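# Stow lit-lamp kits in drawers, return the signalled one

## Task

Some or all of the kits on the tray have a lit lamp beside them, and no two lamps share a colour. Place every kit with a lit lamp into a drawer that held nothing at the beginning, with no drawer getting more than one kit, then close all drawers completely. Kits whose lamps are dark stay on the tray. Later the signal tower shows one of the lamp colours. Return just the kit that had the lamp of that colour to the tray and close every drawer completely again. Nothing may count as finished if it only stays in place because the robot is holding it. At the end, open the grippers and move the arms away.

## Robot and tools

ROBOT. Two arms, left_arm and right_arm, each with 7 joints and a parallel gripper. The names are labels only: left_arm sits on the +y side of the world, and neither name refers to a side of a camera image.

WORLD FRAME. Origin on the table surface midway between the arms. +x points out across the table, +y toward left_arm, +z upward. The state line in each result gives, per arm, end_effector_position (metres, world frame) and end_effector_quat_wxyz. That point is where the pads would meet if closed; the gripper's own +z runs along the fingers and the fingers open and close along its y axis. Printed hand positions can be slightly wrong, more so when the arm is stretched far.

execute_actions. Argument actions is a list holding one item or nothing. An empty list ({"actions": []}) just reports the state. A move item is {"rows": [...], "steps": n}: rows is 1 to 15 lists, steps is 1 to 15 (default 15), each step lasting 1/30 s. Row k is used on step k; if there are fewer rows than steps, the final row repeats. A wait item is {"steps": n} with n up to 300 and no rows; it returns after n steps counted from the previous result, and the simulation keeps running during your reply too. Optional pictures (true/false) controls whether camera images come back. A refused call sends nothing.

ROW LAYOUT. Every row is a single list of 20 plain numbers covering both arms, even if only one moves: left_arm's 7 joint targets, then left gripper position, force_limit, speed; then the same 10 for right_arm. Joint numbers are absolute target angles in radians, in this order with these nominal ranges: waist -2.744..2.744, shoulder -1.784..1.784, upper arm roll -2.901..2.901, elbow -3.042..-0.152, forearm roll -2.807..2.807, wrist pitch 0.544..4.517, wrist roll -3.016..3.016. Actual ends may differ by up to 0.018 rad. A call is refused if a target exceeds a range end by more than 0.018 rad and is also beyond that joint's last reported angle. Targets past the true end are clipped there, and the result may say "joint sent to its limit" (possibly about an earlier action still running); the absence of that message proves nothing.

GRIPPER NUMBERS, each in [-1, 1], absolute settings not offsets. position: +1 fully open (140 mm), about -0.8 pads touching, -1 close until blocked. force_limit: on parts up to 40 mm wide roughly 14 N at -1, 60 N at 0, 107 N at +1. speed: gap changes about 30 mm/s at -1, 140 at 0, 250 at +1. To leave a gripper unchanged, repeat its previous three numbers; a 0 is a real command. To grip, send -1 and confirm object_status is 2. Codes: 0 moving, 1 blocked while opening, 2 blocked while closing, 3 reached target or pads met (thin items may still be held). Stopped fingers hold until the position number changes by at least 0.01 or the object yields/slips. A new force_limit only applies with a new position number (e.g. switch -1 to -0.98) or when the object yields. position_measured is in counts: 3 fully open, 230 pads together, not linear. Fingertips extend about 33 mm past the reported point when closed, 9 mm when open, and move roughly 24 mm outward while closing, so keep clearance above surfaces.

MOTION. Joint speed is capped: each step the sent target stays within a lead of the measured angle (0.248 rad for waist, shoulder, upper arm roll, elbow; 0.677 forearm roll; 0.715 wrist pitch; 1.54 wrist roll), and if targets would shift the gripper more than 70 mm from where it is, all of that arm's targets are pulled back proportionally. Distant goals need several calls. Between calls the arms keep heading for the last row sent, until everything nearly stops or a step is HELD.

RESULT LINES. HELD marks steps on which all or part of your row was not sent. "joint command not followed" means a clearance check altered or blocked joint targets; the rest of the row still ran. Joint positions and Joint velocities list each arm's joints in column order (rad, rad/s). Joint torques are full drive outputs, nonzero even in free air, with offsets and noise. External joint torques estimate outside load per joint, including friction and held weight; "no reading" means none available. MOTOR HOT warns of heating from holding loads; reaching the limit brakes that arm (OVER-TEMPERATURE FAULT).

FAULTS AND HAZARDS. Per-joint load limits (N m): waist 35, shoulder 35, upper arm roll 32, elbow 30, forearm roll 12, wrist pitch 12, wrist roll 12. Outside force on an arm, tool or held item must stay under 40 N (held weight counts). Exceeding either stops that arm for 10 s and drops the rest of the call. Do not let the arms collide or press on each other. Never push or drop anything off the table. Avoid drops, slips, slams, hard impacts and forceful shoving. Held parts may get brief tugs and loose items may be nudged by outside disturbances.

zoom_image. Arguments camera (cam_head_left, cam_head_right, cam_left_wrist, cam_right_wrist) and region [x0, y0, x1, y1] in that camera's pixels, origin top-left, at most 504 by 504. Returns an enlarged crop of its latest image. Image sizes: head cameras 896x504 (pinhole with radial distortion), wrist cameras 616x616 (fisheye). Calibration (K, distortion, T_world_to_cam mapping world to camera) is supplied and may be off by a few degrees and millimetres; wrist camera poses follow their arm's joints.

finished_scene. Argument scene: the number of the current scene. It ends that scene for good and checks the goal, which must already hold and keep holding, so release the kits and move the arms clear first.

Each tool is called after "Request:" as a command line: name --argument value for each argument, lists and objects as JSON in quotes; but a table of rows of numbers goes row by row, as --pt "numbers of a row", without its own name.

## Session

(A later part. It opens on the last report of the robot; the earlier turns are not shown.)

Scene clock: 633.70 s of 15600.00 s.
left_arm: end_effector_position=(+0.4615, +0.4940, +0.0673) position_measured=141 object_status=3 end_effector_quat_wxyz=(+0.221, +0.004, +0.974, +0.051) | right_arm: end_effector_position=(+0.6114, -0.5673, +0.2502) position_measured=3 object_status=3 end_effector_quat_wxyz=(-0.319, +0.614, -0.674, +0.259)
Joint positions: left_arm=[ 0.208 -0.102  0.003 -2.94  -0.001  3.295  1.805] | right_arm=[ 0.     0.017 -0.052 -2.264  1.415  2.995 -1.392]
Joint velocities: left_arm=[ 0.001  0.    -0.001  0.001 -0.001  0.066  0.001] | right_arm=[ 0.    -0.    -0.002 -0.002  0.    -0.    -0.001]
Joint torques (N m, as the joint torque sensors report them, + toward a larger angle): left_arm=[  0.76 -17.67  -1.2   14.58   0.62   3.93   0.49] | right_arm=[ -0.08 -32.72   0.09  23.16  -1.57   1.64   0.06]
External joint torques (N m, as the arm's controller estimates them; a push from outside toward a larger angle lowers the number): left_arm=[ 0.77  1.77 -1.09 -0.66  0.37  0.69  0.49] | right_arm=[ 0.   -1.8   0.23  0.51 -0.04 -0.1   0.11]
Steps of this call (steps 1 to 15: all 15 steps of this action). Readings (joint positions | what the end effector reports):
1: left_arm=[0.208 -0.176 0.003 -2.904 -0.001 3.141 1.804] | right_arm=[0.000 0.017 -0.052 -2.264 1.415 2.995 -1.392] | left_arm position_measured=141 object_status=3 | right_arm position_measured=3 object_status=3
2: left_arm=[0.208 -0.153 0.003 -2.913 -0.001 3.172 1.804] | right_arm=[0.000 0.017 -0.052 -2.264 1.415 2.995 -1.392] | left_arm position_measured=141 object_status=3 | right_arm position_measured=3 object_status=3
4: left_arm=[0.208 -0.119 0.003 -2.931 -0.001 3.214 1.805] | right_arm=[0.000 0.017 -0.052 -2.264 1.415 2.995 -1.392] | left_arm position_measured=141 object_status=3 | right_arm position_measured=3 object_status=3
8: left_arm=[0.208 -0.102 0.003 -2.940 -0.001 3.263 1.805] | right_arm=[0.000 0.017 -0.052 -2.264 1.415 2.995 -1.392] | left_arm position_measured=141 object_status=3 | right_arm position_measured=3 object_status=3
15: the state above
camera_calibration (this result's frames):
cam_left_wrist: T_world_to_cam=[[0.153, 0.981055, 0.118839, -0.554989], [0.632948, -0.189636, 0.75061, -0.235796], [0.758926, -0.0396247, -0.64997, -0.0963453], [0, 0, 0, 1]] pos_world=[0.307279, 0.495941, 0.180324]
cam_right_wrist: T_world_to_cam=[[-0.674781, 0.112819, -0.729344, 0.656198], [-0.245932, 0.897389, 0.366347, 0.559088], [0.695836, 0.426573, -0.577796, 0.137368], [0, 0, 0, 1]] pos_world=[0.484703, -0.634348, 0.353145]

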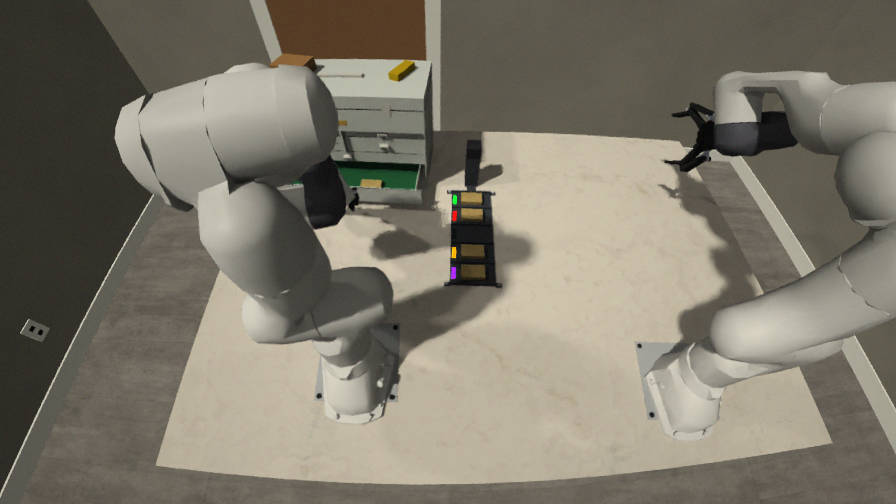

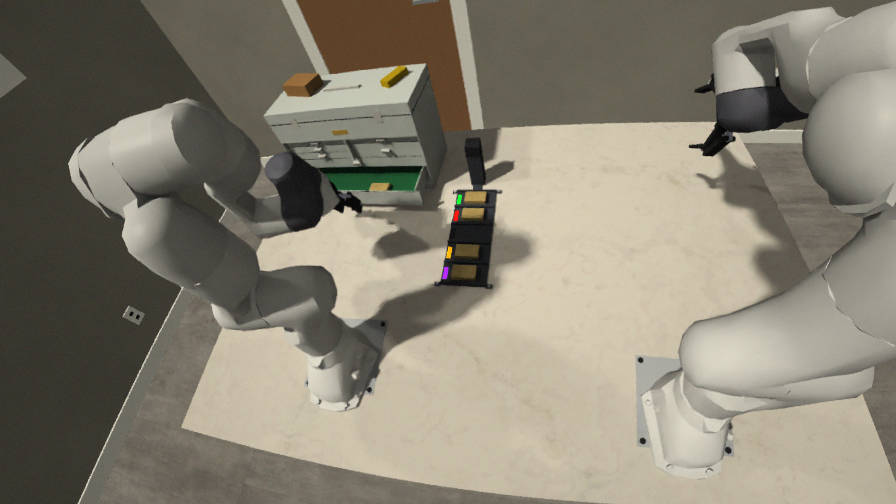

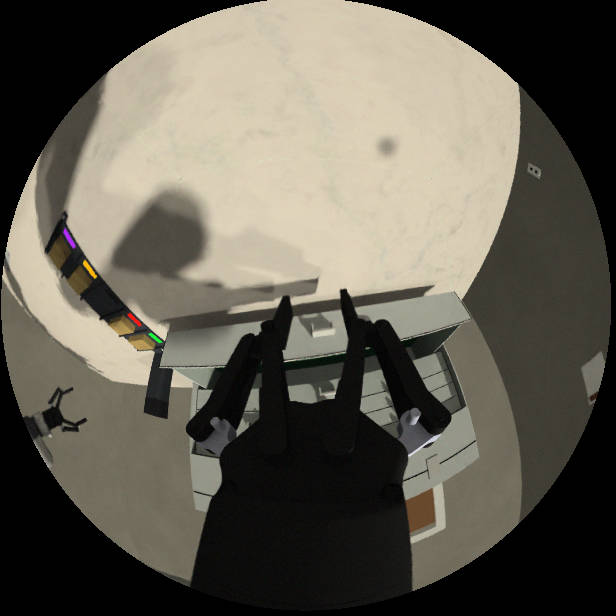

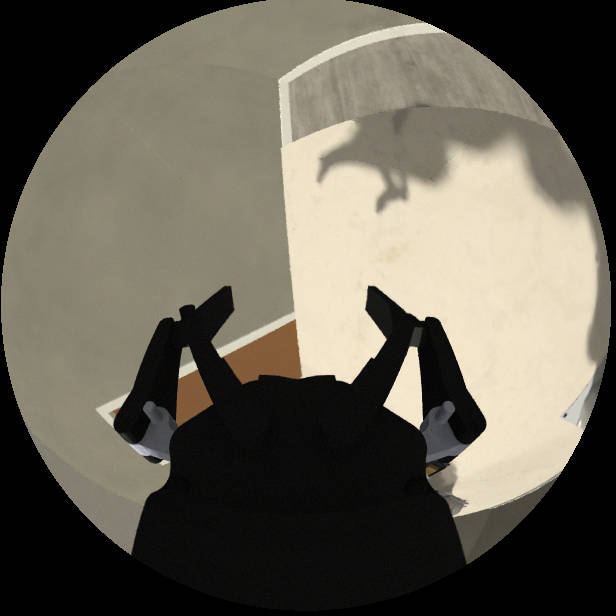

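Push along reversed path.

Request:
execute_actions --actions '[{"rows":[[0.213,-0.0506,0,-2.9455,0,3.443,1.82,-0.1,0,0, 0.0,0.017,-0.05,-2.264,1.415,2.995,-1.392,1,0,0]],"steps":15}]' --pictures false

Request:
execute_actions --actions '[{"rows":[[0.209,-0.03,0,-2.916,0,3.434,1.82,-0.1,0,0, 0.0,0.017,-0.05,-2.264,1.415,2.995,-1.392,1,0,0],[0.209,-0.03,0,-2.916,0,3.434,1.82,-0.1,0,0, 0.0,0.017,-0.05,-2.264,1.415,2.995,-1.392,1,0,0],[0.203,-0.0095,0,-2.887,0,3.425,1.815,-0.1,0,0, 0.0,0.017,-0.05,-2.264,1.415,2.995,-1.392,1,0,0],[0.203,-0.0095,0,-2.887,0,3.425,1.815,-0.1,0,0, 0.0,0.017,-0.05,-2.264,1.415,2.995,-1.392,1,0,0],[0.1975,0.0111,0,-2.857,0,3.416,1.81,-0.1,0,0, 0.0,0.017,-0.05,-2.264,1.415,2.995,-1.392,1,0,0],[0.1975,0.0111,0,-2.857,0,3.416,1.81,-0.1,0,0, 0.0,0.017,-0.05,-2.264,1.415,2.995,-1.392,1,0,0],[0.1926,0.031,0,-2.827,0,3.406,1.805,-0.1,0,0, 0.0,0.017,-0.05,-2.264,1.415,2.995,-1.392,1,0,0],[0.1926,0.031,0,-2.827,0,3.406,1.805,-0.1,0,0, 0.0,0.017,-0.05,-2.264,1.415,2.995,-1.392,1,0,0],[0.1876,0.051,0,-2.797,0,3.396,1.8,-0.1,0,0, 0.0,0.017,-0.05,-2.264,1.415,2.995,-1.392,1,0,0],[0.1876,0.051,0,-2.797,0,3.396,1.8,-0.1,0,0, 0.0,0.017,-0.05,-2.264,1.415,2.995,-1.392,1,0,0],[0.1826,0.0707,0,-2.7675,0,3.386,1.795,-0.1,0,0, 0.0,0.017,-0.05,-2.264,1.415,2.995,-1.392,1,0,0],[0.1826,0.0707,0,-2.7675,0,3.386,1.795,-0.1,0,0, 0.0,0.017,-0.05,-2.264,1.415,2.995,-1.392,1,0,0],[0.178,0.09,0,-2.737,0,3.375,1.79,-0.1,0,0, 0.0,0.017,-0.05,-2.264,1.415,2.995,-1.392,1,0,0],[0.178,0.09,0,-2.737,0,3.375,1.79,-0.1,0,0, 0.0,0.017,-0.05,-2.264,1.415,2.995,-1.392,1,0,0],[0.173,0.11,0,-2.706,0,3.364,1.785,-0.1,0,0, 0.0,0.017,-0.05,-2.264,1.415,2.995,-1.392,1,0,0]],"steps":15}]' --pictures false

Request:
execute_actions --actions '[{"rows":[[0.173,0.11,0,-2.706,0,3.364,1.785,-0.1,0,0, 0.0,0.017,-0.05,-2.264,1.415,2.995,-1.392,1,0,0],[0.168,0.1294,0,-2.676,0,3.353,1.78,-0.1,0,0, 0.0,0.017,-0.05,-2.264,1.415,2.995,-1.392,1,0,0],[0.168,0.1294,0,-2.676,0,3.353,1.78,-0.1,0,0, 0.0,0.017,-0.05,-2.264,1.415,2.995,-1.392,1,0,0],[0.164,0.149,0,-2.645,0,3.34,1.776,-0.1,0,0, 0.0,0.017,-0.05,-2.264,1.415,2.995,-1.392,1,0,0],[0.164,0.149,0,-2.645,0,3.34,1.776,-0.1,0,0, 0.0,0.017,-0.05,-2.264,1.415,2.995,-1.392,1,0,0],[0.16,0.168,0,-2.613,0,3.328,1.772,-0.1,0,0, 0.0,0.017,-0.05,-2.264,1.415,2.995,-1.392,1,0,0],[0.16,0.168,0,-2.613,0,3.328,1.772,-0.1,0,0, 0.0,0.017,-0.05,-2.264,1.415,2.995,-1.392,1,0,0],[0.16,0.168,0,-2.613,0,3.328,1.772,-0.1,0,0, 0.0,0.017,-0.05,-2.264,1.415,2.995,-1.392,1,0,0],[0.157,0.178,0,-2.597,0,3.322,1.77,-0.1,0,0, 0.0,0.017,-0.05,-2.264,1.415,2.995,-1.392,1,0,0],[0.157,0.178,0,-2.597,0,3.322,1.77,-0.1,0,0, 0.0,0.017,-0.05,-2.264,1.415,2.995,-1.392,1,0,0],[0.157,0.178,0,-2.597,0,3.322,1.77,-0.1,0,0, 0.0,0.017,-0.05,-2.264,1.415,2.995,-1.392,1,0,0],[0.155,0.187,0,-2.582,0,3.316,1.77,-0.1,0,0, 0.0,0.017,-0.05,-2.264,1.415,2.995,-1.392,1,0,0]],"steps":15}]' --pictures false

Request:
execute_actions --actions '[{"rows":[[0.155,0.197,0,-2.566,0,3.312,1.77,-0.1,0,0, 0.0,0.017,-0.05,-2.264,1.415,2.995,-1.392,1,0,0]],"steps":15}]' --pictures false

Scene clock: 688.33 s of 15600.00 s.
left_arm: end_effector_position=(+0.4773, +0.4985, +0.0732) position_measured=141 object_status=3 end_effector_quat_wxyz=(+0.259, +0.006, +0.964, +0.062) | right_arm: end_effector_position=(+0.6114, -0.5673, +0.2502) position_measured=3 object_status=3 end_effector_quat_wxyz=(-0.319, +0.614, -0.674, +0.259)
Joint positions: left_arm=[ 0.21  -0.053  0.002 -2.945 -0.001  3.432  1.812] | right_arm=[ 0.     0.017 -0.052 -2.264  1.415  2.995 -1.392]
Joint velocities: left_arm=[ 0.001  0.002  0.001 -0.001 -0.001  0.042  0.005] | right_arm=[-0.001 -0.    -0.     0.001 -0.001 -0.    -0.001]
Joint torques (N m, as the joint torque sensors report them, + toward a larger angle): left_arm=[  0.53 -18.18  -0.9   13.75   0.55   4.05   0.49] | right_arm=[  0.13 -32.79  -0.26  22.93  -1.53   1.6    0.01]
External joint torques (N m, as the arm's controller estimates them; a push from outside toward a larger angle lowers the number): left_arm=[ 0.5   1.89 -0.88 -0.38  0.35  0.76  0.5 ] | right_arm=[ 0.22 -1.87 -0.11  0.21  0.01 -0.14  0.05]
Steps of this call (steps 1 to 15: the robot went on to your last target; steps 16 to 90: nothing new was sent; then 51.13 s passed at rest; steps 91 to 105: all 15 steps of this action). Readings (joint positions | what the end effector reports):
91: left_arm=[0.209 -0.092 0.002 -2.940 -0.001 3.329 1.806] | right_arm=[0.000 0.017 -0.052 -2.264 1.415 2.995 -1.392] | left_arm position_measured=141 object_status=3 | right_arm position_measured=3 object_status=3
92: left_arm=[0.209 -0.079 0.002 -2.940 -0.001 3.349 1.807] | right_arm=[0.000 0.017 -0.052 -2.264 1.415 2.995 -1.392] | left_arm position_measured=141 object_status=3 | right_arm position_measured=3 object_status=3
94: left_arm=[0.210 -0.062 0.002 -2.944 -0.001 3.378 1.808] | right_arm=[0.000 0.017 -0.052 -2.264 1.415 2.995 -1.392] | left_arm position_measured=141 object_status=3 | right_arm position_measured=3 object_status=3
98: left_arm=[0.210 -0.053 0.002 -2.945 -0.001 3.411 1.810] | right_arm=[0.000 0.017 -0.052 -2.264 1.415 2.995 -1.392] | left_arm position_measured=141 object_status=3 | right_arm position_measured=3 object_status=3
105: the state above

Scene clock: 688.83 s of 15600.00 s.
left_arm: end_effector_position=(+0.5424, +0.4976, +0.0724) position_measured=141 object_status=3 end_effector_quat_wxyz=(+0.263, +0.018, +0.963, +0.058) | right_arm: end_effector_position=(+0.6114, -0.5673, +0.2502) position_measured=3 object_status=3 end_effector_quat_wxyz=(-0.319, +0.614, -0.674, +0.259)
Joint positions: left_arm=[ 0.182  0.085  0.001 -2.753 -0.001  3.384  1.808] | right_arm=[ 0.     0.017 -0.052 -2.264  1.415  2.995 -1.392]
Joint velocities: left_arm=[-0.071  0.34  -0.     0.49   0.002 -0.141 -0.045] | right_arm=[-0.     0.001 -0.002 -0.001 -0.002 -0.    -0.001]
Joint torques (N m, as the joint torque sensors report them, + toward a larger angle): left_arm=[ -2.78 -26.74  -0.77  18.96   0.63   4.02  -0.37] | right_arm=[ -0.05 -32.84  -0.01  22.99  -1.51   1.63   0.04]
External joint torques (N m, as the arm's controller estimates them; a push from outside toward a larger angle lowers the number): left_arm=[-2.86  0.16 -0.42  5.45  0.24  1.54 -0.5 ] | right_arm=[-0.01 -2.09  0.09  0.43  0.01 -0.1   0.09]
Steps of this call (steps 1 to 15: all 15 steps of this action). Readings (joint positions | what the end effector reports):
1: left_arm=[0.210 -0.048 0.002 -2.939 -0.001 3.432 1.812] | right_arm=[0.000 0.017 -0.052 -2.264 1.415 2.995 -1.392] | left_arm position_measured=141 object_status=3 | right_arm position_measured=3 object_status=3
2: left_arm=[0.210 -0.042 0.002 -2.931 -0.001 3.432 1.812] | right_arm=[0.000 0.017 -0.052 -2.264 1.415 2.995 -1.392] | left_arm position_measured=141 object_status=3 | right_arm position_measured=3 object_status=3
4: left_arm=[0.208 -0.025 0.002 -2.911 -0.001 3.429 1.812] | right_arm=[0.000 0.017 -0.052 -2.264 1.415 2.995 -1.392] | left_arm position_measured=141 object_status=3 | right_arm position_measured=3 object_status=3
8: left_arm=[0.199 0.014 0.002 -2.857 -0.001 3.417 1.812] | right_arm=[0.000 0.017 -0.052 -2.264 1.415 2.995 -1.392] | left_arm position_measured=141 object_status=3 | right_arm position_measured=3 object_status=3
15: the state above

Scene clock: 689.33 s of 15600.00 s.
left_arm: end_effector_position=(+0.5941, +0.4946, +0.0723) position_measured=141 object_status=3 end_effector_quat_wxyz=(+0.264, +0.019, +0.963, +0.052) | right_arm: end_effector_position=(+0.6114, -0.5673, +0.2502) position_measured=3 object_status=3 end_effector_quat_wxyz=(-0.319, +0.614, -0.674, +0.259)
Joint positions: left_arm=[ 0.16   0.184  0.001 -2.592 -0.001  3.321  1.787] | right_arm=[ 0.     0.017 -0.052 -2.264  1.415  2.995 -1.392]
Joint velocities: left_arm=[-0.006  0.031  0.     0.067  0.    -0.046 -0.024] | right_arm=[ 0.001  0.    -0.     0.     0.001 -0.     0.001]
Joint torques (N m, as the joint torque sensors report them, + toward a larger angle): left_arm=[ -3.15 -30.35  -0.99  18.46   0.74   3.85  -0.35] | right_arm=[  0.26 -32.64   0.11  23.01  -1.56   1.65   0.05]
External joint torques (N m, as the arm's controller estimates them; a push from outside toward a larger angle lowers the number): left_arm=[-3.33  0.37 -1.25  2.47  0.47  0.53 -0.34] | right_arm=[ 0.31 -1.74  0.22  0.37 -0.03 -0.08  0.09]
Steps of this call (steps 1 to 15: all 15 steps of this action). Readings (joint positions | what the end effector reports):
1: left_arm=[0.180 0.095 0.001 -2.738 -0.001 3.380 1.806] | right_arm=[0.000 0.017 -0.052 -2.264 1.415 2.995 -1.392] | left_arm position_measured=141 object_status=3 | right_arm position_measured=3 object_status=3
2: left_arm=[0.178 0.105 0.001 -2.722 -0.001 3.374 1.805] | right_arm=[0.000 0.017 -0.052 -2.264 1.415 2.995 -1.392] | left_arm position_measured=141 object_status=3 | right_arm position_measured=3 object_status=3
4: left_arm=[0.173 0.125 0.001 -2.692 -0.001 3.363 1.802] | right_arm=[0.000 0.017 -0.052 -2.264 1.415 2.995 -1.392] | left_arm position_measured=141 object_status=3 | right_arm position_measured=3 object_status=3
8: left_arm=[0.166 0.159 0.001 -2.636 -0.001 3.343 1.795] | right_arm=[0.000 0.017 -0.052 -2.264 1.415 2.995 -1.392] | left_arm position_measured=141 object_status=3 | right_arm position_measured=3 object_status=3
15: the state above

Scene clock: 689.83 s of 15600.00 s.
left_arm: end_effector_position=(+0.6001, +0.4943, +0.0722) position_measured=141 object_status=3 end_effector_quat_wxyz=(+0.263, +0.017, +0.963, +0.051) | right_arm: end_effector_position=(+0.6114, -0.5673, +0.2502) position_measured=3 object_status=3 end_effector_quat_wxyz=(-0.319, +0.614, -0.674, +0.259)
Joint positions: left_arm=[ 0.158  0.196  0.001 -2.572 -0.001  3.31   1.781] | right_arm=[ 0.     0.017 -0.052 -2.264  1.415  2.995 -1.392]
Joint velocities: left_arm=[ 0.001  0.     0.     0.     0.001 -0.001 -0.004] | right_arm=[ 0.    -0.     0.001  0.    -0.    -0.    -0.   ]
Joint torques (N m, as the joint torque sensors report them, + toward a larger angle): left_arm=[ -2.2  -30.2   -0.61  18.83   0.78   3.84  -0.28] | right_arm=[  0.13 -33.12   0.08  23.08  -1.57   1.63   0.  ]
External joint torques (N m, as the arm's controller estimates them; a push from outside toward a larger angle lowers the number): left_arm=[-2.34  0.62 -0.93  2.29  0.5   0.52 -0.27] | right_arm=[ 0.08 -2.16  0.09  0.37 -0.03 -0.09  0.04]
Steps of this call (steps 1 to 15: all 15 steps of this action). Readings (joint positions | what the end effector reports):
1: left_arm=[0.160 0.187 0.001 -2.588 -0.001 3.319 1.786] | right_arm=[0.000 0.017 -0.052 -2.264 1.415 2.995 -1.392] | left_arm position_measured=141 object_status=3 | right_arm position_measured=3 object_status=3
2: left_arm=[0.159 0.191 0.001 -2.582 -0.001 3.317 1.785] | right_arm=[0.000 0.017 -0.052 -2.264 1.415 2.995 -1.392] | left_arm position_measured=141 object_status=3 | right_arm position_measured=3 object_status=3
4: left_arm=[0.158 0.194 0.001 -2.576 -0.001 3.314 1.784] | right_arm=[0.000 0.017 -0.052 -2.264 1.415 2.995 -1.392] | left_arm position_measured=141 object_status=3 | right_arm position_measured=3 object_status=3
8: left_arm=[0.158 0.196 0.001 -2.573 -0.001 3.312 1.783] | right_arm=[0.000 0.017 -0.052 -2.264 1.415 2.995 -1.392] | left_arm position_measured=141 object_status=3 | right_arm position_measured=3 object_status=3
15: the state above

Request:
execute_actions --actions '[{"rows":[[0.155,0.205,0,-2.554,0,3.312,1.77,-0.1,0,0, 0.0,0.017,-0.05,-2.264,1.415,2.995,-1.392,1,0,0]],"steps":15}]' --pictures false

Scene clock: 696.90 s of 15600.00 s.
left_arm: end_effector_position=(+0.6021, +0.4943, +0.0719) position_measured=141 object_status=3 end_effector_quat_wxyz=(+0.262, +0.017, +0.963, +0.051) | right_arm: end_effector_position=(+0.6114, -0.5673, +0.2502) position_measured=3 object_status=3 end_effector_quat_wxyz=(-0.319, +0.614, -0.674, +0.259)
Joint positions: left_arm=[ 0.157  0.2    0.001 -2.565 -0.001  3.306  1.78 ] | right_arm=[ 0.     0.017 -0.052 -2.264  1.415  2.995 -1.392]
Joint velocities: left_arm=[ 0.     0.001  0.001  0.    -0.002 -0.    -0.   ] | right_arm=[ 0.001 -0.     0.     0.001  0.     0.001  0.001]
Joint torques (N m, as the joint torque sensors report them, + toward a larger angle): left_arm=[ -1.76 -27.65  -0.71  22.41   0.67   4.47  -0.45] | right_arm=[ -0.05 -32.95   0.31  23.21  -1.56   1.67  -0.02]
External joint torques (N m, as the arm's controller estimates them; a push from outside toward a larger angle lowers the number): left_arm=[-1.84  3.29 -0.98  5.88  0.38  1.16 -0.45] | right_arm=[-0.15 -2.05  0.27  0.52 -0.02 -0.05  0.02]
Steps of this call (steps 1 to 15: the robot went on to your last target; steps 16 to 90: nothing new was sent; then 3.57 s passed at rest; steps 91 to 105: all 15 steps of this action). Readings (joint positions | what the end effector reports):
91: left_arm=[0.158 0.198 0.001 -2.569 -0.001 3.309 1.780] | right_arm=[0.000 0.017 -0.052 -2.264 1.415 2.995 -1.392] | left_arm position_measured=141 object_status=3 | right_arm position_measured=3 object_status=3
92: left_arm=[0.158 0.199 0.001 -2.567 -0.001 3.309 1.780] | right_arm=[0.000 0.017 -0.052 -2.264 1.415 2.995 -1.392] | left_arm position_measured=141 object_status=3 | right_arm position_measured=3 object_status=3
94: left_arm=[0.157 0.200 0.001 -2.566 -0.001 3.307 1.780] | right_arm=[0.000 0.017 -0.052 -2.264 1.415 2.995 -1.392] | left_arm position_measured=141 object_status=3 | right_arm position_measured=3 object_status=3
98: left_arm=[0.157 0.200 0.001 -2.565 -0.001 3.306 1.780] | right_arm=[0.000 0.017 -0.052 -2.264 1.415 2.995 -1.392] | left_arm position_measured=141 object_status=3 | right_arm position_measured=3 object_status=3
105: the state above

Request:
execute_actions --actions '[{"rows":[[0.166,0.1294,0,-2.676,0,3.353,1.78,-0.1,0,0, 0.0,0.017,-0.05,-2.264,1.415,2.995,-1.392,1,0,0]],"steps":10}]' --pictures false

Request:
execute_actions --actions '[{"rows":[[0.166,0.05,0,-2.69,0,3.26,1.78,-0.1,0,0, 0.0,0.017,-0.05,-2.264,1.415,2.995,-1.392,1,0,0],[0.166,0.05,0,-2.69,0,3.26,1.78,-0.1,0,0, 0.0,0.017,-0.05,-2.264,1.415,2.995,-1.392,1,0,0],[0.166,0.05,0,-2.69,0,3.26,1.78,-0.1,0,0, 0.0,0.017,-0.05,-2.264,1.415,2.995,-1.392,1,0,0],[0.166,0.05,0,-2.69,0,3.26,1.78,-0.1,0,0, 0.0,0.017,-0.05,-2.264,1.415,2.995,-1.392,1,0,0],[0.166,0.05,0,-2.69,0,3.26,1.78,-0.1,0,0, 0.0,0.017,-0.05,-2.264,1.415,2.995,-1.392,1,0,0],[0.166,0.05,0,-2.69,0,3.26,1.78,-0.1,0,0, 0.0,0.017,-0.05,-2.264,1.415,2.995,-1.392,1,0,0],[0.166,-0.0346,0,-2.679,0,3.187,1.78,-0.1,0,0, 0.0,0.017,-0.05,-2.264,1.415,2.995,-1.392,1,0,0]],"steps":15}]' --pictures false

Request:
execute_actions --actions '[{"steps":15}]' --pictures false

Request:
execute_actions --actions '[{"rows":[[0.16,0.0,0,-2.632,0,3.177,1.77,-0.1,0,0, 0.0,0.017,-0.05,-2.264,1.415,2.995,-1.392,1,0,0],[0.16,0.0,0,-2.632,0,3.177,1.77,-0.1,0,0, 0.0,0.017,-0.05,-2.264,1.415,2.995,-1.392,1,0,0],[0.16,0.0,0,-2.632,0,3.177,1.77,-0.1,0,0, 0.0,0.017,-0.05,-2.264,1.415,2.995,-1.392,1,0,0],[0.16,0.0,0,-2.632,0,3.177,1.77,-0.1,0,0, 0.0,0.017,-0.05,-2.264,1.415,2.995,-1.392,1,0,0],[0.16,0.0,0,-2.632,0,3.177,1.77,-0.1,0,0, 0.0,0.017,-0.05,-2.264,1.415,2.995,-1.392,1,0,0],[0.153,0.0364,0,-2.585,0,3.165,1.77,-0.1,0,0, 0.0,0.017,-0.05,-2.264,1.415,2.995,-1.392,1,0,0]],"steps":15}]' --pictures false

Request:
execute_actions --actions '[{"steps":10}]'

Request:
zoom_image --camera "cam_left_wrist" --region '[240, 240, 400, 400]'

Scene clock: 732.97 s of 15600.00 s.
left_arm: end_effector_position=(+0.5673, +0.4911, +0.0712) position_measured=141 object_status=3 end_effector_quat_wxyz=(+0.260, +0.015, +0.964, +0.051) | right_arm: end_effector_position=(+0.6114, -0.5673, +0.2502) position_measured=3 object_status=3 end_effector_quat_wxyz=(-0.319, +0.614, -0.674, +0.259)
Joint positions: left_arm=[ 0.163  0.133  0.001 -2.673 -0.     3.342  1.78 ] | right_arm=[ 0.     0.017 -0.052 -2.264  1.415  2.995 -1.392]
Joint velocities: left_arm=[ 0.001 -0.016  0.    -0.016 -0.001  0.039 -0.   ] | right_arm=[ 0.    -0.001  0.003  0.     0.001  0.001 -0.   ]
Joint torques (N m, as the joint torque sensors report them, + toward a larger angle): left_arm=[  0.77 -29.65  -0.44  14.78   0.61   4.1    0.16] | right_arm=[  0.01 -32.48  -0.41  22.79  -1.51   1.68  -0.01]
External joint torques (N m, as the arm's controller estimates them; a push from outside toward a larger angle lowers the number): left_arm=[ 0.76 -1.6  -0.57 -1.21  0.33  0.78  0.17] | right_arm=[-0.13 -1.6  -0.48  0.11  0.03 -0.03  0.03]
Steps of this call (steps 1 to 15: the robot went on to your last target; steps 16 to 90: nothing new was sent; then 32.73 s passed at rest; steps 91 to 100: all 10 steps of this action). Readings (joint positions | what the end effector reports):
91: left_arm=[0.158 0.184 0.001 -2.590 -0.000 3.313 1.780] | right_arm=[0.000 0.017 -0.052 -2.264 1.415 2.995 -1.392] | left_arm position_measured=141 object_status=3 | right_arm position_measured=3 object_status=3
92: left_arm=[0.159 0.164 0.001 -2.620 -0.000 3.320 1.780] | right_arm=[0.000 0.017 -0.052 -2.264 1.415 2.995 -1.392] | left_arm position_measured=141 object_status=3 | right_arm position_measured=3 object_status=3
94: left_arm=[0.162 0.145 0.001 -2.653 -0.000 3.329 1.780] | right_arm=[0.000 0.017 -0.052 -2.264 1.415 2.995 -1.392] | left_arm position_measured=141 object_status=3 | right_arm position_measured=3 object_status=3
98: left_arm=[0.163 0.134 0.001 -2.672 -0.000 3.339 1.780] | right_arm=[0.000 0.017 -0.052 -2.264 1.415 2.995 -1.392] | left_arm position_measured=141 object_status=3 | right_arm position_measured=3 object_status=3
100: the state above

Scene clock: 733.47 s of 15600.00 s.
left_arm: end_effector_position=(+0.5734, +0.4922, +0.1315) position_measured=141 object_status=3 end_effector_quat_wxyz=(+0.274, +0.014, +0.960, +0.054) | right_arm: end_effector_position=(+0.6114, -0.5673, +0.2502) position_measured=3 object_status=3 end_effector_quat_wxyz=(-0.319, +0.614, -0.674, +0.259)
Joint positions: left_arm=[ 0.163 -0.033  0.001 -2.677 -0.     3.209  1.78 ] | right_arm=[ 0.     0.017 -0.052 -2.264  1.415  2.995 -1.392]
Joint velocities: left_arm=[ 0.     0.001 -0.    -0.001 -0.    -0.109 -0.001] | right_arm=[-0.    -0.002  0.001  0.001  0.001  0.     0.002]
Joint torques (N m, as the joint torque sensors report them, + toward a larger angle): left_arm=[  1.58 -26.69  -0.24  18.04   0.71   2.78   0.09] | right_arm=[ -0.03 -32.57   0.05  23.32  -1.56   1.63   0.03]
External joint torques (N m, as the arm's controller estimates them; a push from outside toward a larger angle lowers the number): left_arm=[ 1.6  -1.75 -0.2  -0.43  0.3  -0.58  0.09] | right_arm=[ 0.03 -1.61  0.17  0.59 -0.02 -0.1   0.07]
Steps of this call (steps 1 to 15: all 15 steps of this action). Readings (joint positions | what the end effector reports):
1: left_arm=[0.163 0.118 0.001 -2.680 -0.000 3.328 1.780] | right_arm=[0.000 0.017 -0.052 -2.264 1.415 2.995 -1.392] | left_arm position_measured=141 object_status=3 | right_arm position_measured=3 object_status=3
2: left_arm=[0.163 0.097 0.001 -2.686 -0.000 3.316 1.780] | right_arm=[0.000 0.017 -0.052 -2.264 1.415 2.995 -1.392] | left_arm position_measured=141 object_status=3 | right_arm position_measured=3 object_status=3
4: left_arm=[0.163 0.068 0.001 -2.686 -0.000 3.300 1.780] | right_arm=[0.000 0.017 -0.052 -2.264 1.415 2.995 -1.392] | left_arm position_measured=141 object_status=3 | right_arm position_measured=3 object_status=3
8: left_arm=[0.163 0.017 0.001 -2.688 -0.000 3.255 1.780] | right_arm=[0.000 0.017 -0.052 -2.264 1.415 2.995 -1.392] | left_arm position_measured=141 object_status=3 | right_arm position_measured=3 object_status=3
15: the state above

Scene clock: 733.97 s of 15600.00 s.
left_arm: end_effector_position=(+0.5695, +0.4915, +0.1272) position_measured=141 object_status=3 end_effector_quat_wxyz=(+0.265, +0.014, +0.963, +0.052) | right_arm: end_effector_position=(+0.6114, -0.5673, +0.2502) position_measured=3 object_status=3 end_effector_quat_wxyz=(-0.319, +0.614, -0.674, +0.259)
Joint positions: left_arm=[ 0.163 -0.033  0.001 -2.678 -0.     3.192  1.78 ] | right_arm=[ 0.     0.017 -0.052 -2.264  1.415  2.995 -1.392]
Joint velocities: left_arm=[ 0.     0.    -0.     0.001  0.002 -0.005  0.002] | right_arm=[-0.001 -0.    -0.     0.001  0.    -0.001  0.001]
Joint torques (N m, as the joint torque sensors report them, + toward a larger angle): left_arm=[  1.03 -25.66  -0.33  17.11   0.74   2.67   0.06] | right_arm=[  0.17 -32.94   0.    23.05  -1.54   1.6    0.06]
External joint torques (N m, as the arm's controller estimates them; a push from outside toward a larger angle lowers the number): left_arm=[ 1.03 -0.41 -0.29 -1.51  0.34 -0.67  0.06] | right_arm=[ 0.1  -2.03  0.    0.33  0.   -0.12  0.1 ]
Steps of this call (steps 1 to 15: the robot went on to your last target). Readings (joint positions | what the end effector reports):
1: left_arm=[0.163 -0.033 0.001 -2.677 -0.000 3.206 1.780] | right_arm=[0.000 0.017 -0.052 -2.264 1.415 2.995 -1.392] | left_arm position_measured=141 object_status=3 | right_arm position_measured=3 object_status=3
2: left_arm=[0.163 -0.033 0.001 -2.677 -0.000 3.203 1.780] | right_arm=[0.000 0.017 -0.052 -2.264 1.415 2.995 -1.392] | left_arm position_measured=141 object_status=3 | right_arm position_measured=3 object_status=3
4: left_arm=[0.163 -0.033 0.001 -2.677 -0.000 3.199 1.780] | right_arm=[0.000 0.017 -0.052 -2.264 1.415 2.995 -1.392] | left_arm position_measured=141 object_status=3 | right_arm position_measured=3 object_status=3
8: left_arm=[0.163 -0.033 0.001 -2.678 -0.000 3.195 1.780] | right_arm=[0.000 0.017 -0.052 -2.264 1.415 2.995 -1.392] | left_arm position_measured=141 object_status=3 | right_arm position_measured=3 object_status=3
15: the state above

Scene clock: 734.47 s of 15600.00 s.
left_arm: end_effector_position=(+0.5985, +0.4924, +0.1284) position_measured=141 object_status=3 end_effector_quat_wxyz=(+0.267, +0.017, +0.962, +0.051) | right_arm: end_effector_position=(+0.6114, -0.5673, +0.2502) position_measured=3 object_status=3 end_effector_quat_wxyz=(-0.319, +0.614, -0.674, +0.259)
Joint positions: left_arm=[ 0.156  0.034  0.001 -2.587 -0.     3.172  1.777] | right_arm=[ 0.     0.017 -0.052 -2.264  1.415  2.995 -1.392]
Joint velocities: left_arm=[ 0.002  0.006  0.     0.009 -0.    -0.014 -0.001] | right_arm=[ 0.001  0.002  0.    -0.001 -0.001 -0.001  0.   ]
Joint torques (N m, as the joint torque sensors report them, + toward a larger angle): left_arm=[ -2.67 -25.51  -0.27  19.26   0.76   3.02  -0.31] | right_arm=[  0.45 -32.84   0.08  23.07  -1.59   1.59   0.06]
External joint torques (N m, as the arm's controller estimates them; a push from outside toward a larger angle lowers the number): left_arm=[-2.74  2.39 -0.37  0.39  0.36 -0.31 -0.3 ] | right_arm=[ 0.33 -2.1   0.01  0.48 -0.05 -0.12  0.11]
Steps of this call (steps 1 to 15: all 15 steps of this action). Readings (joint positions | what the end effector reports):
1: left_arm=[0.163 -0.026 0.001 -2.668 -0.000 3.190 1.779] | right_arm=[0.000 0.017 -0.052 -2.264 1.415 2.995 -1.392] | left_arm position_measured=141 object_status=3 | right_arm position_measured=3 object_status=3
2: left_arm=[0.163 -0.017 0.001 -2.656 -0.000 3.188 1.779] | right_arm=[0.000 0.017 -0.052 -2.264 1.415 2.995 -1.392] | left_arm position_measured=141 object_status=3 | right_arm position_measured=3 object_status=3
4: left_arm=[0.163 -0.008 0.001 -2.642 -0.000 3.186 1.779] | right_arm=[0.000 0.017 -0.052 -2.264 1.415 2.995 -1.392] | left_arm position_measured=141 object_status=3 | right_arm position_measured=3 object_status=3
8: left_arm=[0.158 0.022 0.001 -2.602 -0.000 3.178 1.778] | right_arm=[0.000 0.017 -0.052 -2.264 1.415 2.995 -1.392] | left_arm position_measured=141 object_status=3 | right_arm position_measured=3 object_status=3
15: the state above

Scene clock: 734.80 s of 15600.00 s.
left_arm: end_effector_position=(+0.5983, +0.4924, +0.1280) position_measured=141 object_status=3 end_effector_quat_wxyz=(+0.266, +0.017, +0.962, +0.051) | right_arm: end_effector_position=(+0.6114, -0.5673, +0.2502) position_measured=3 object_status=3 end_effector_quat_wxyz=(-0.319, +0.614, -0.674, +0.259)
Joint positions: left_arm=[ 0.156  0.034  0.001 -2.587 -0.     3.17   1.777] | right_arm=[ 0.     0.017 -0.052 -2.264  1.415  2.995 -1.392]
Joint velocities: left_arm=[ 0.    -0.     0.002 -0.001  0.001 -0.002 -0.003] | right_arm=[ 0.     0.001 -0.    -0.     0.     0.    -0.001]
Joint torques (N m, as the joint torque sensors report them, + toward a larger angle): left_arm=[ -1.81 -26.51  -0.23  19.22   0.76   2.72  -0.27] | right_arm=[  0.4  -32.56  -0.06  23.05  -1.55   1.66  -0.01]
External joint torques (N m, as the arm's controller estimates them; a push from outside toward a larger angle lowers the number): left_arm=[-1.84  1.37 -0.3   0.3   0.35 -0.6  -0.26] | right_arm=[ 0.38 -1.62 -0.02  0.35 -0.01 -0.06  0.03]
Steps of this call (steps 1 to 10: the robot went on to your last target). Readings (joint positions | what the end effector reports):
1: left_arm=[0.156 0.034 0.001 -2.587 -0.000 3.171 1.777] | right_arm=[0.000 0.017 -0.052 -2.264 1.415 2.995 -1.392] | left_arm position_measured=141 object_status=3 | right_arm position_measured=3 object_status=3
2: left_arm=[0.156 0.034 0.001 -2.587 -0.000 3.171 1.777] | right_arm=[0.000 0.017 -0.052 -2.264 1.415 2.995 -1.392] | left_arm position_measured=141 object_status=3 | right_arm position_measured=3 object_status=3
4: left_arm=[0.156 0.034 0.001 -2.587 -0.000 3.170 1.777] | right_arm=[0.000 0.017 -0.052 -2.264 1.415 2.995 -1.392] | left_arm position_measured=141 object_status=3 | right_arm position_measured=3 object_status=3
8: left_arm=[0.156 0.034 0.001 -2.587 -0.000 3.170 1.777] | right_arm=[0.000 0.017 -0.052 -2.264 1.415 2.995 -1.392] | left_arm position_measured=141 object_status=3 | right_arm position_measured=3 object_status=3
10: the state above
camera_calibration (this result's frames):
cam_left_wrist: T_world_to_cam=[[0.169962, 0.975672, 0.13848, -0.591599], [0.555725, -0.210944, 0.80416, -0.31848], [0.813808, -0.0597203, -0.578058, -0.192869], [0, 0, 0, 1]] pos_world=[0.434495, 0.498506, 0.226544]
cam_right_wrist: T_world_to_cam=[[-0.674781, 0.112819, -0.729343, 0.656199], [-0.245932, 0.897389, 0.366347, 0.559088], [0.695836, 0.426573, -0.577796, 0.137368], [0, 0, 0, 1]] pos_world=[0.484703, -0.634349, 0.353145]

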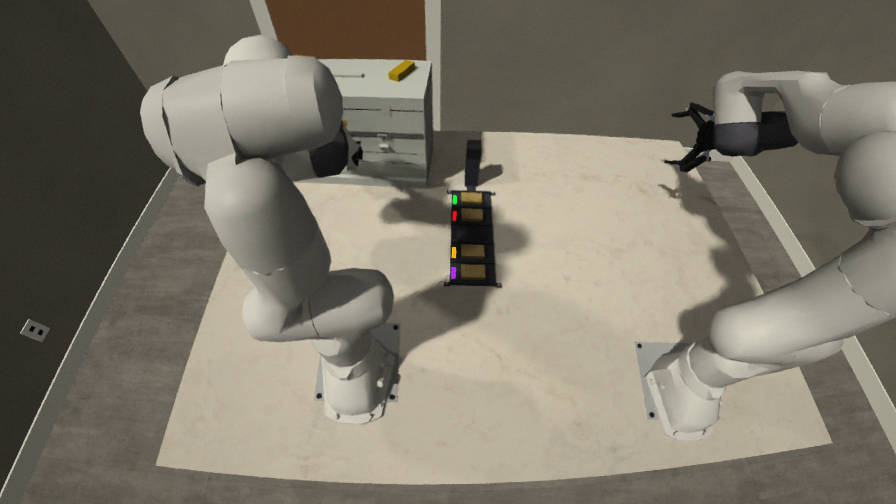

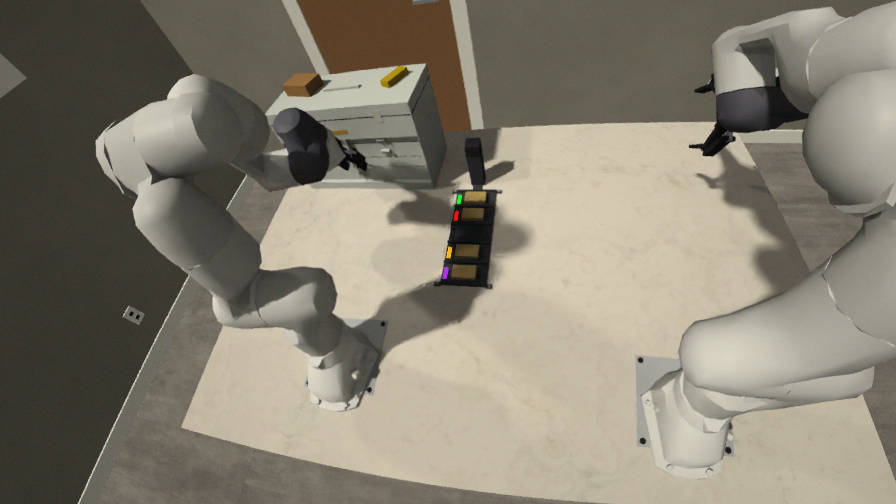

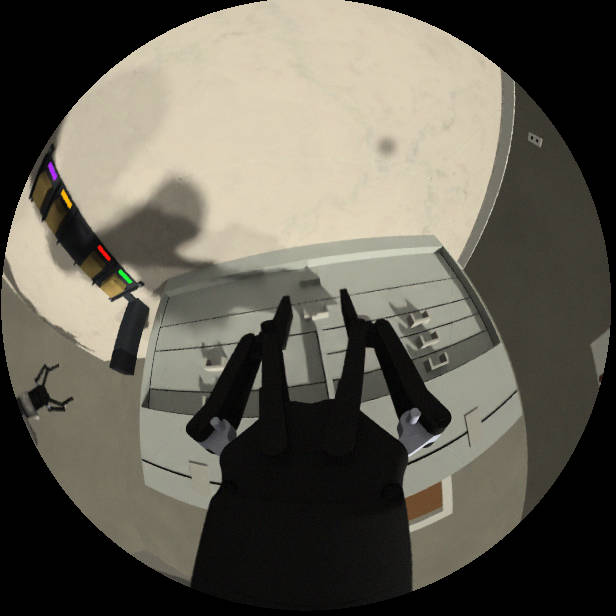

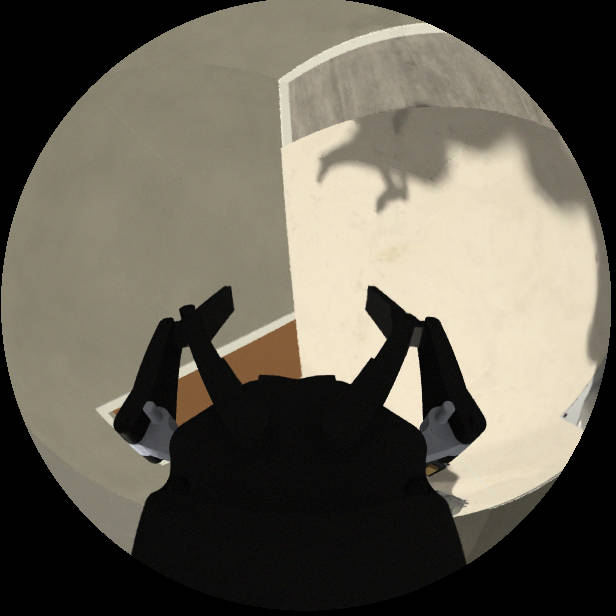

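Region (240, 240, 400, 400) of cam_left_wrist's 616x616 image, scaled by 3.150, with more detail than that image has.

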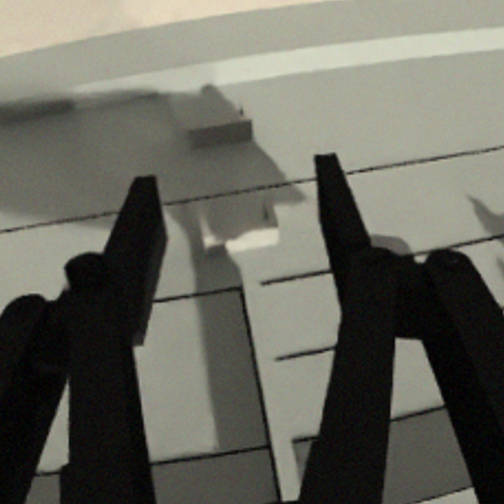

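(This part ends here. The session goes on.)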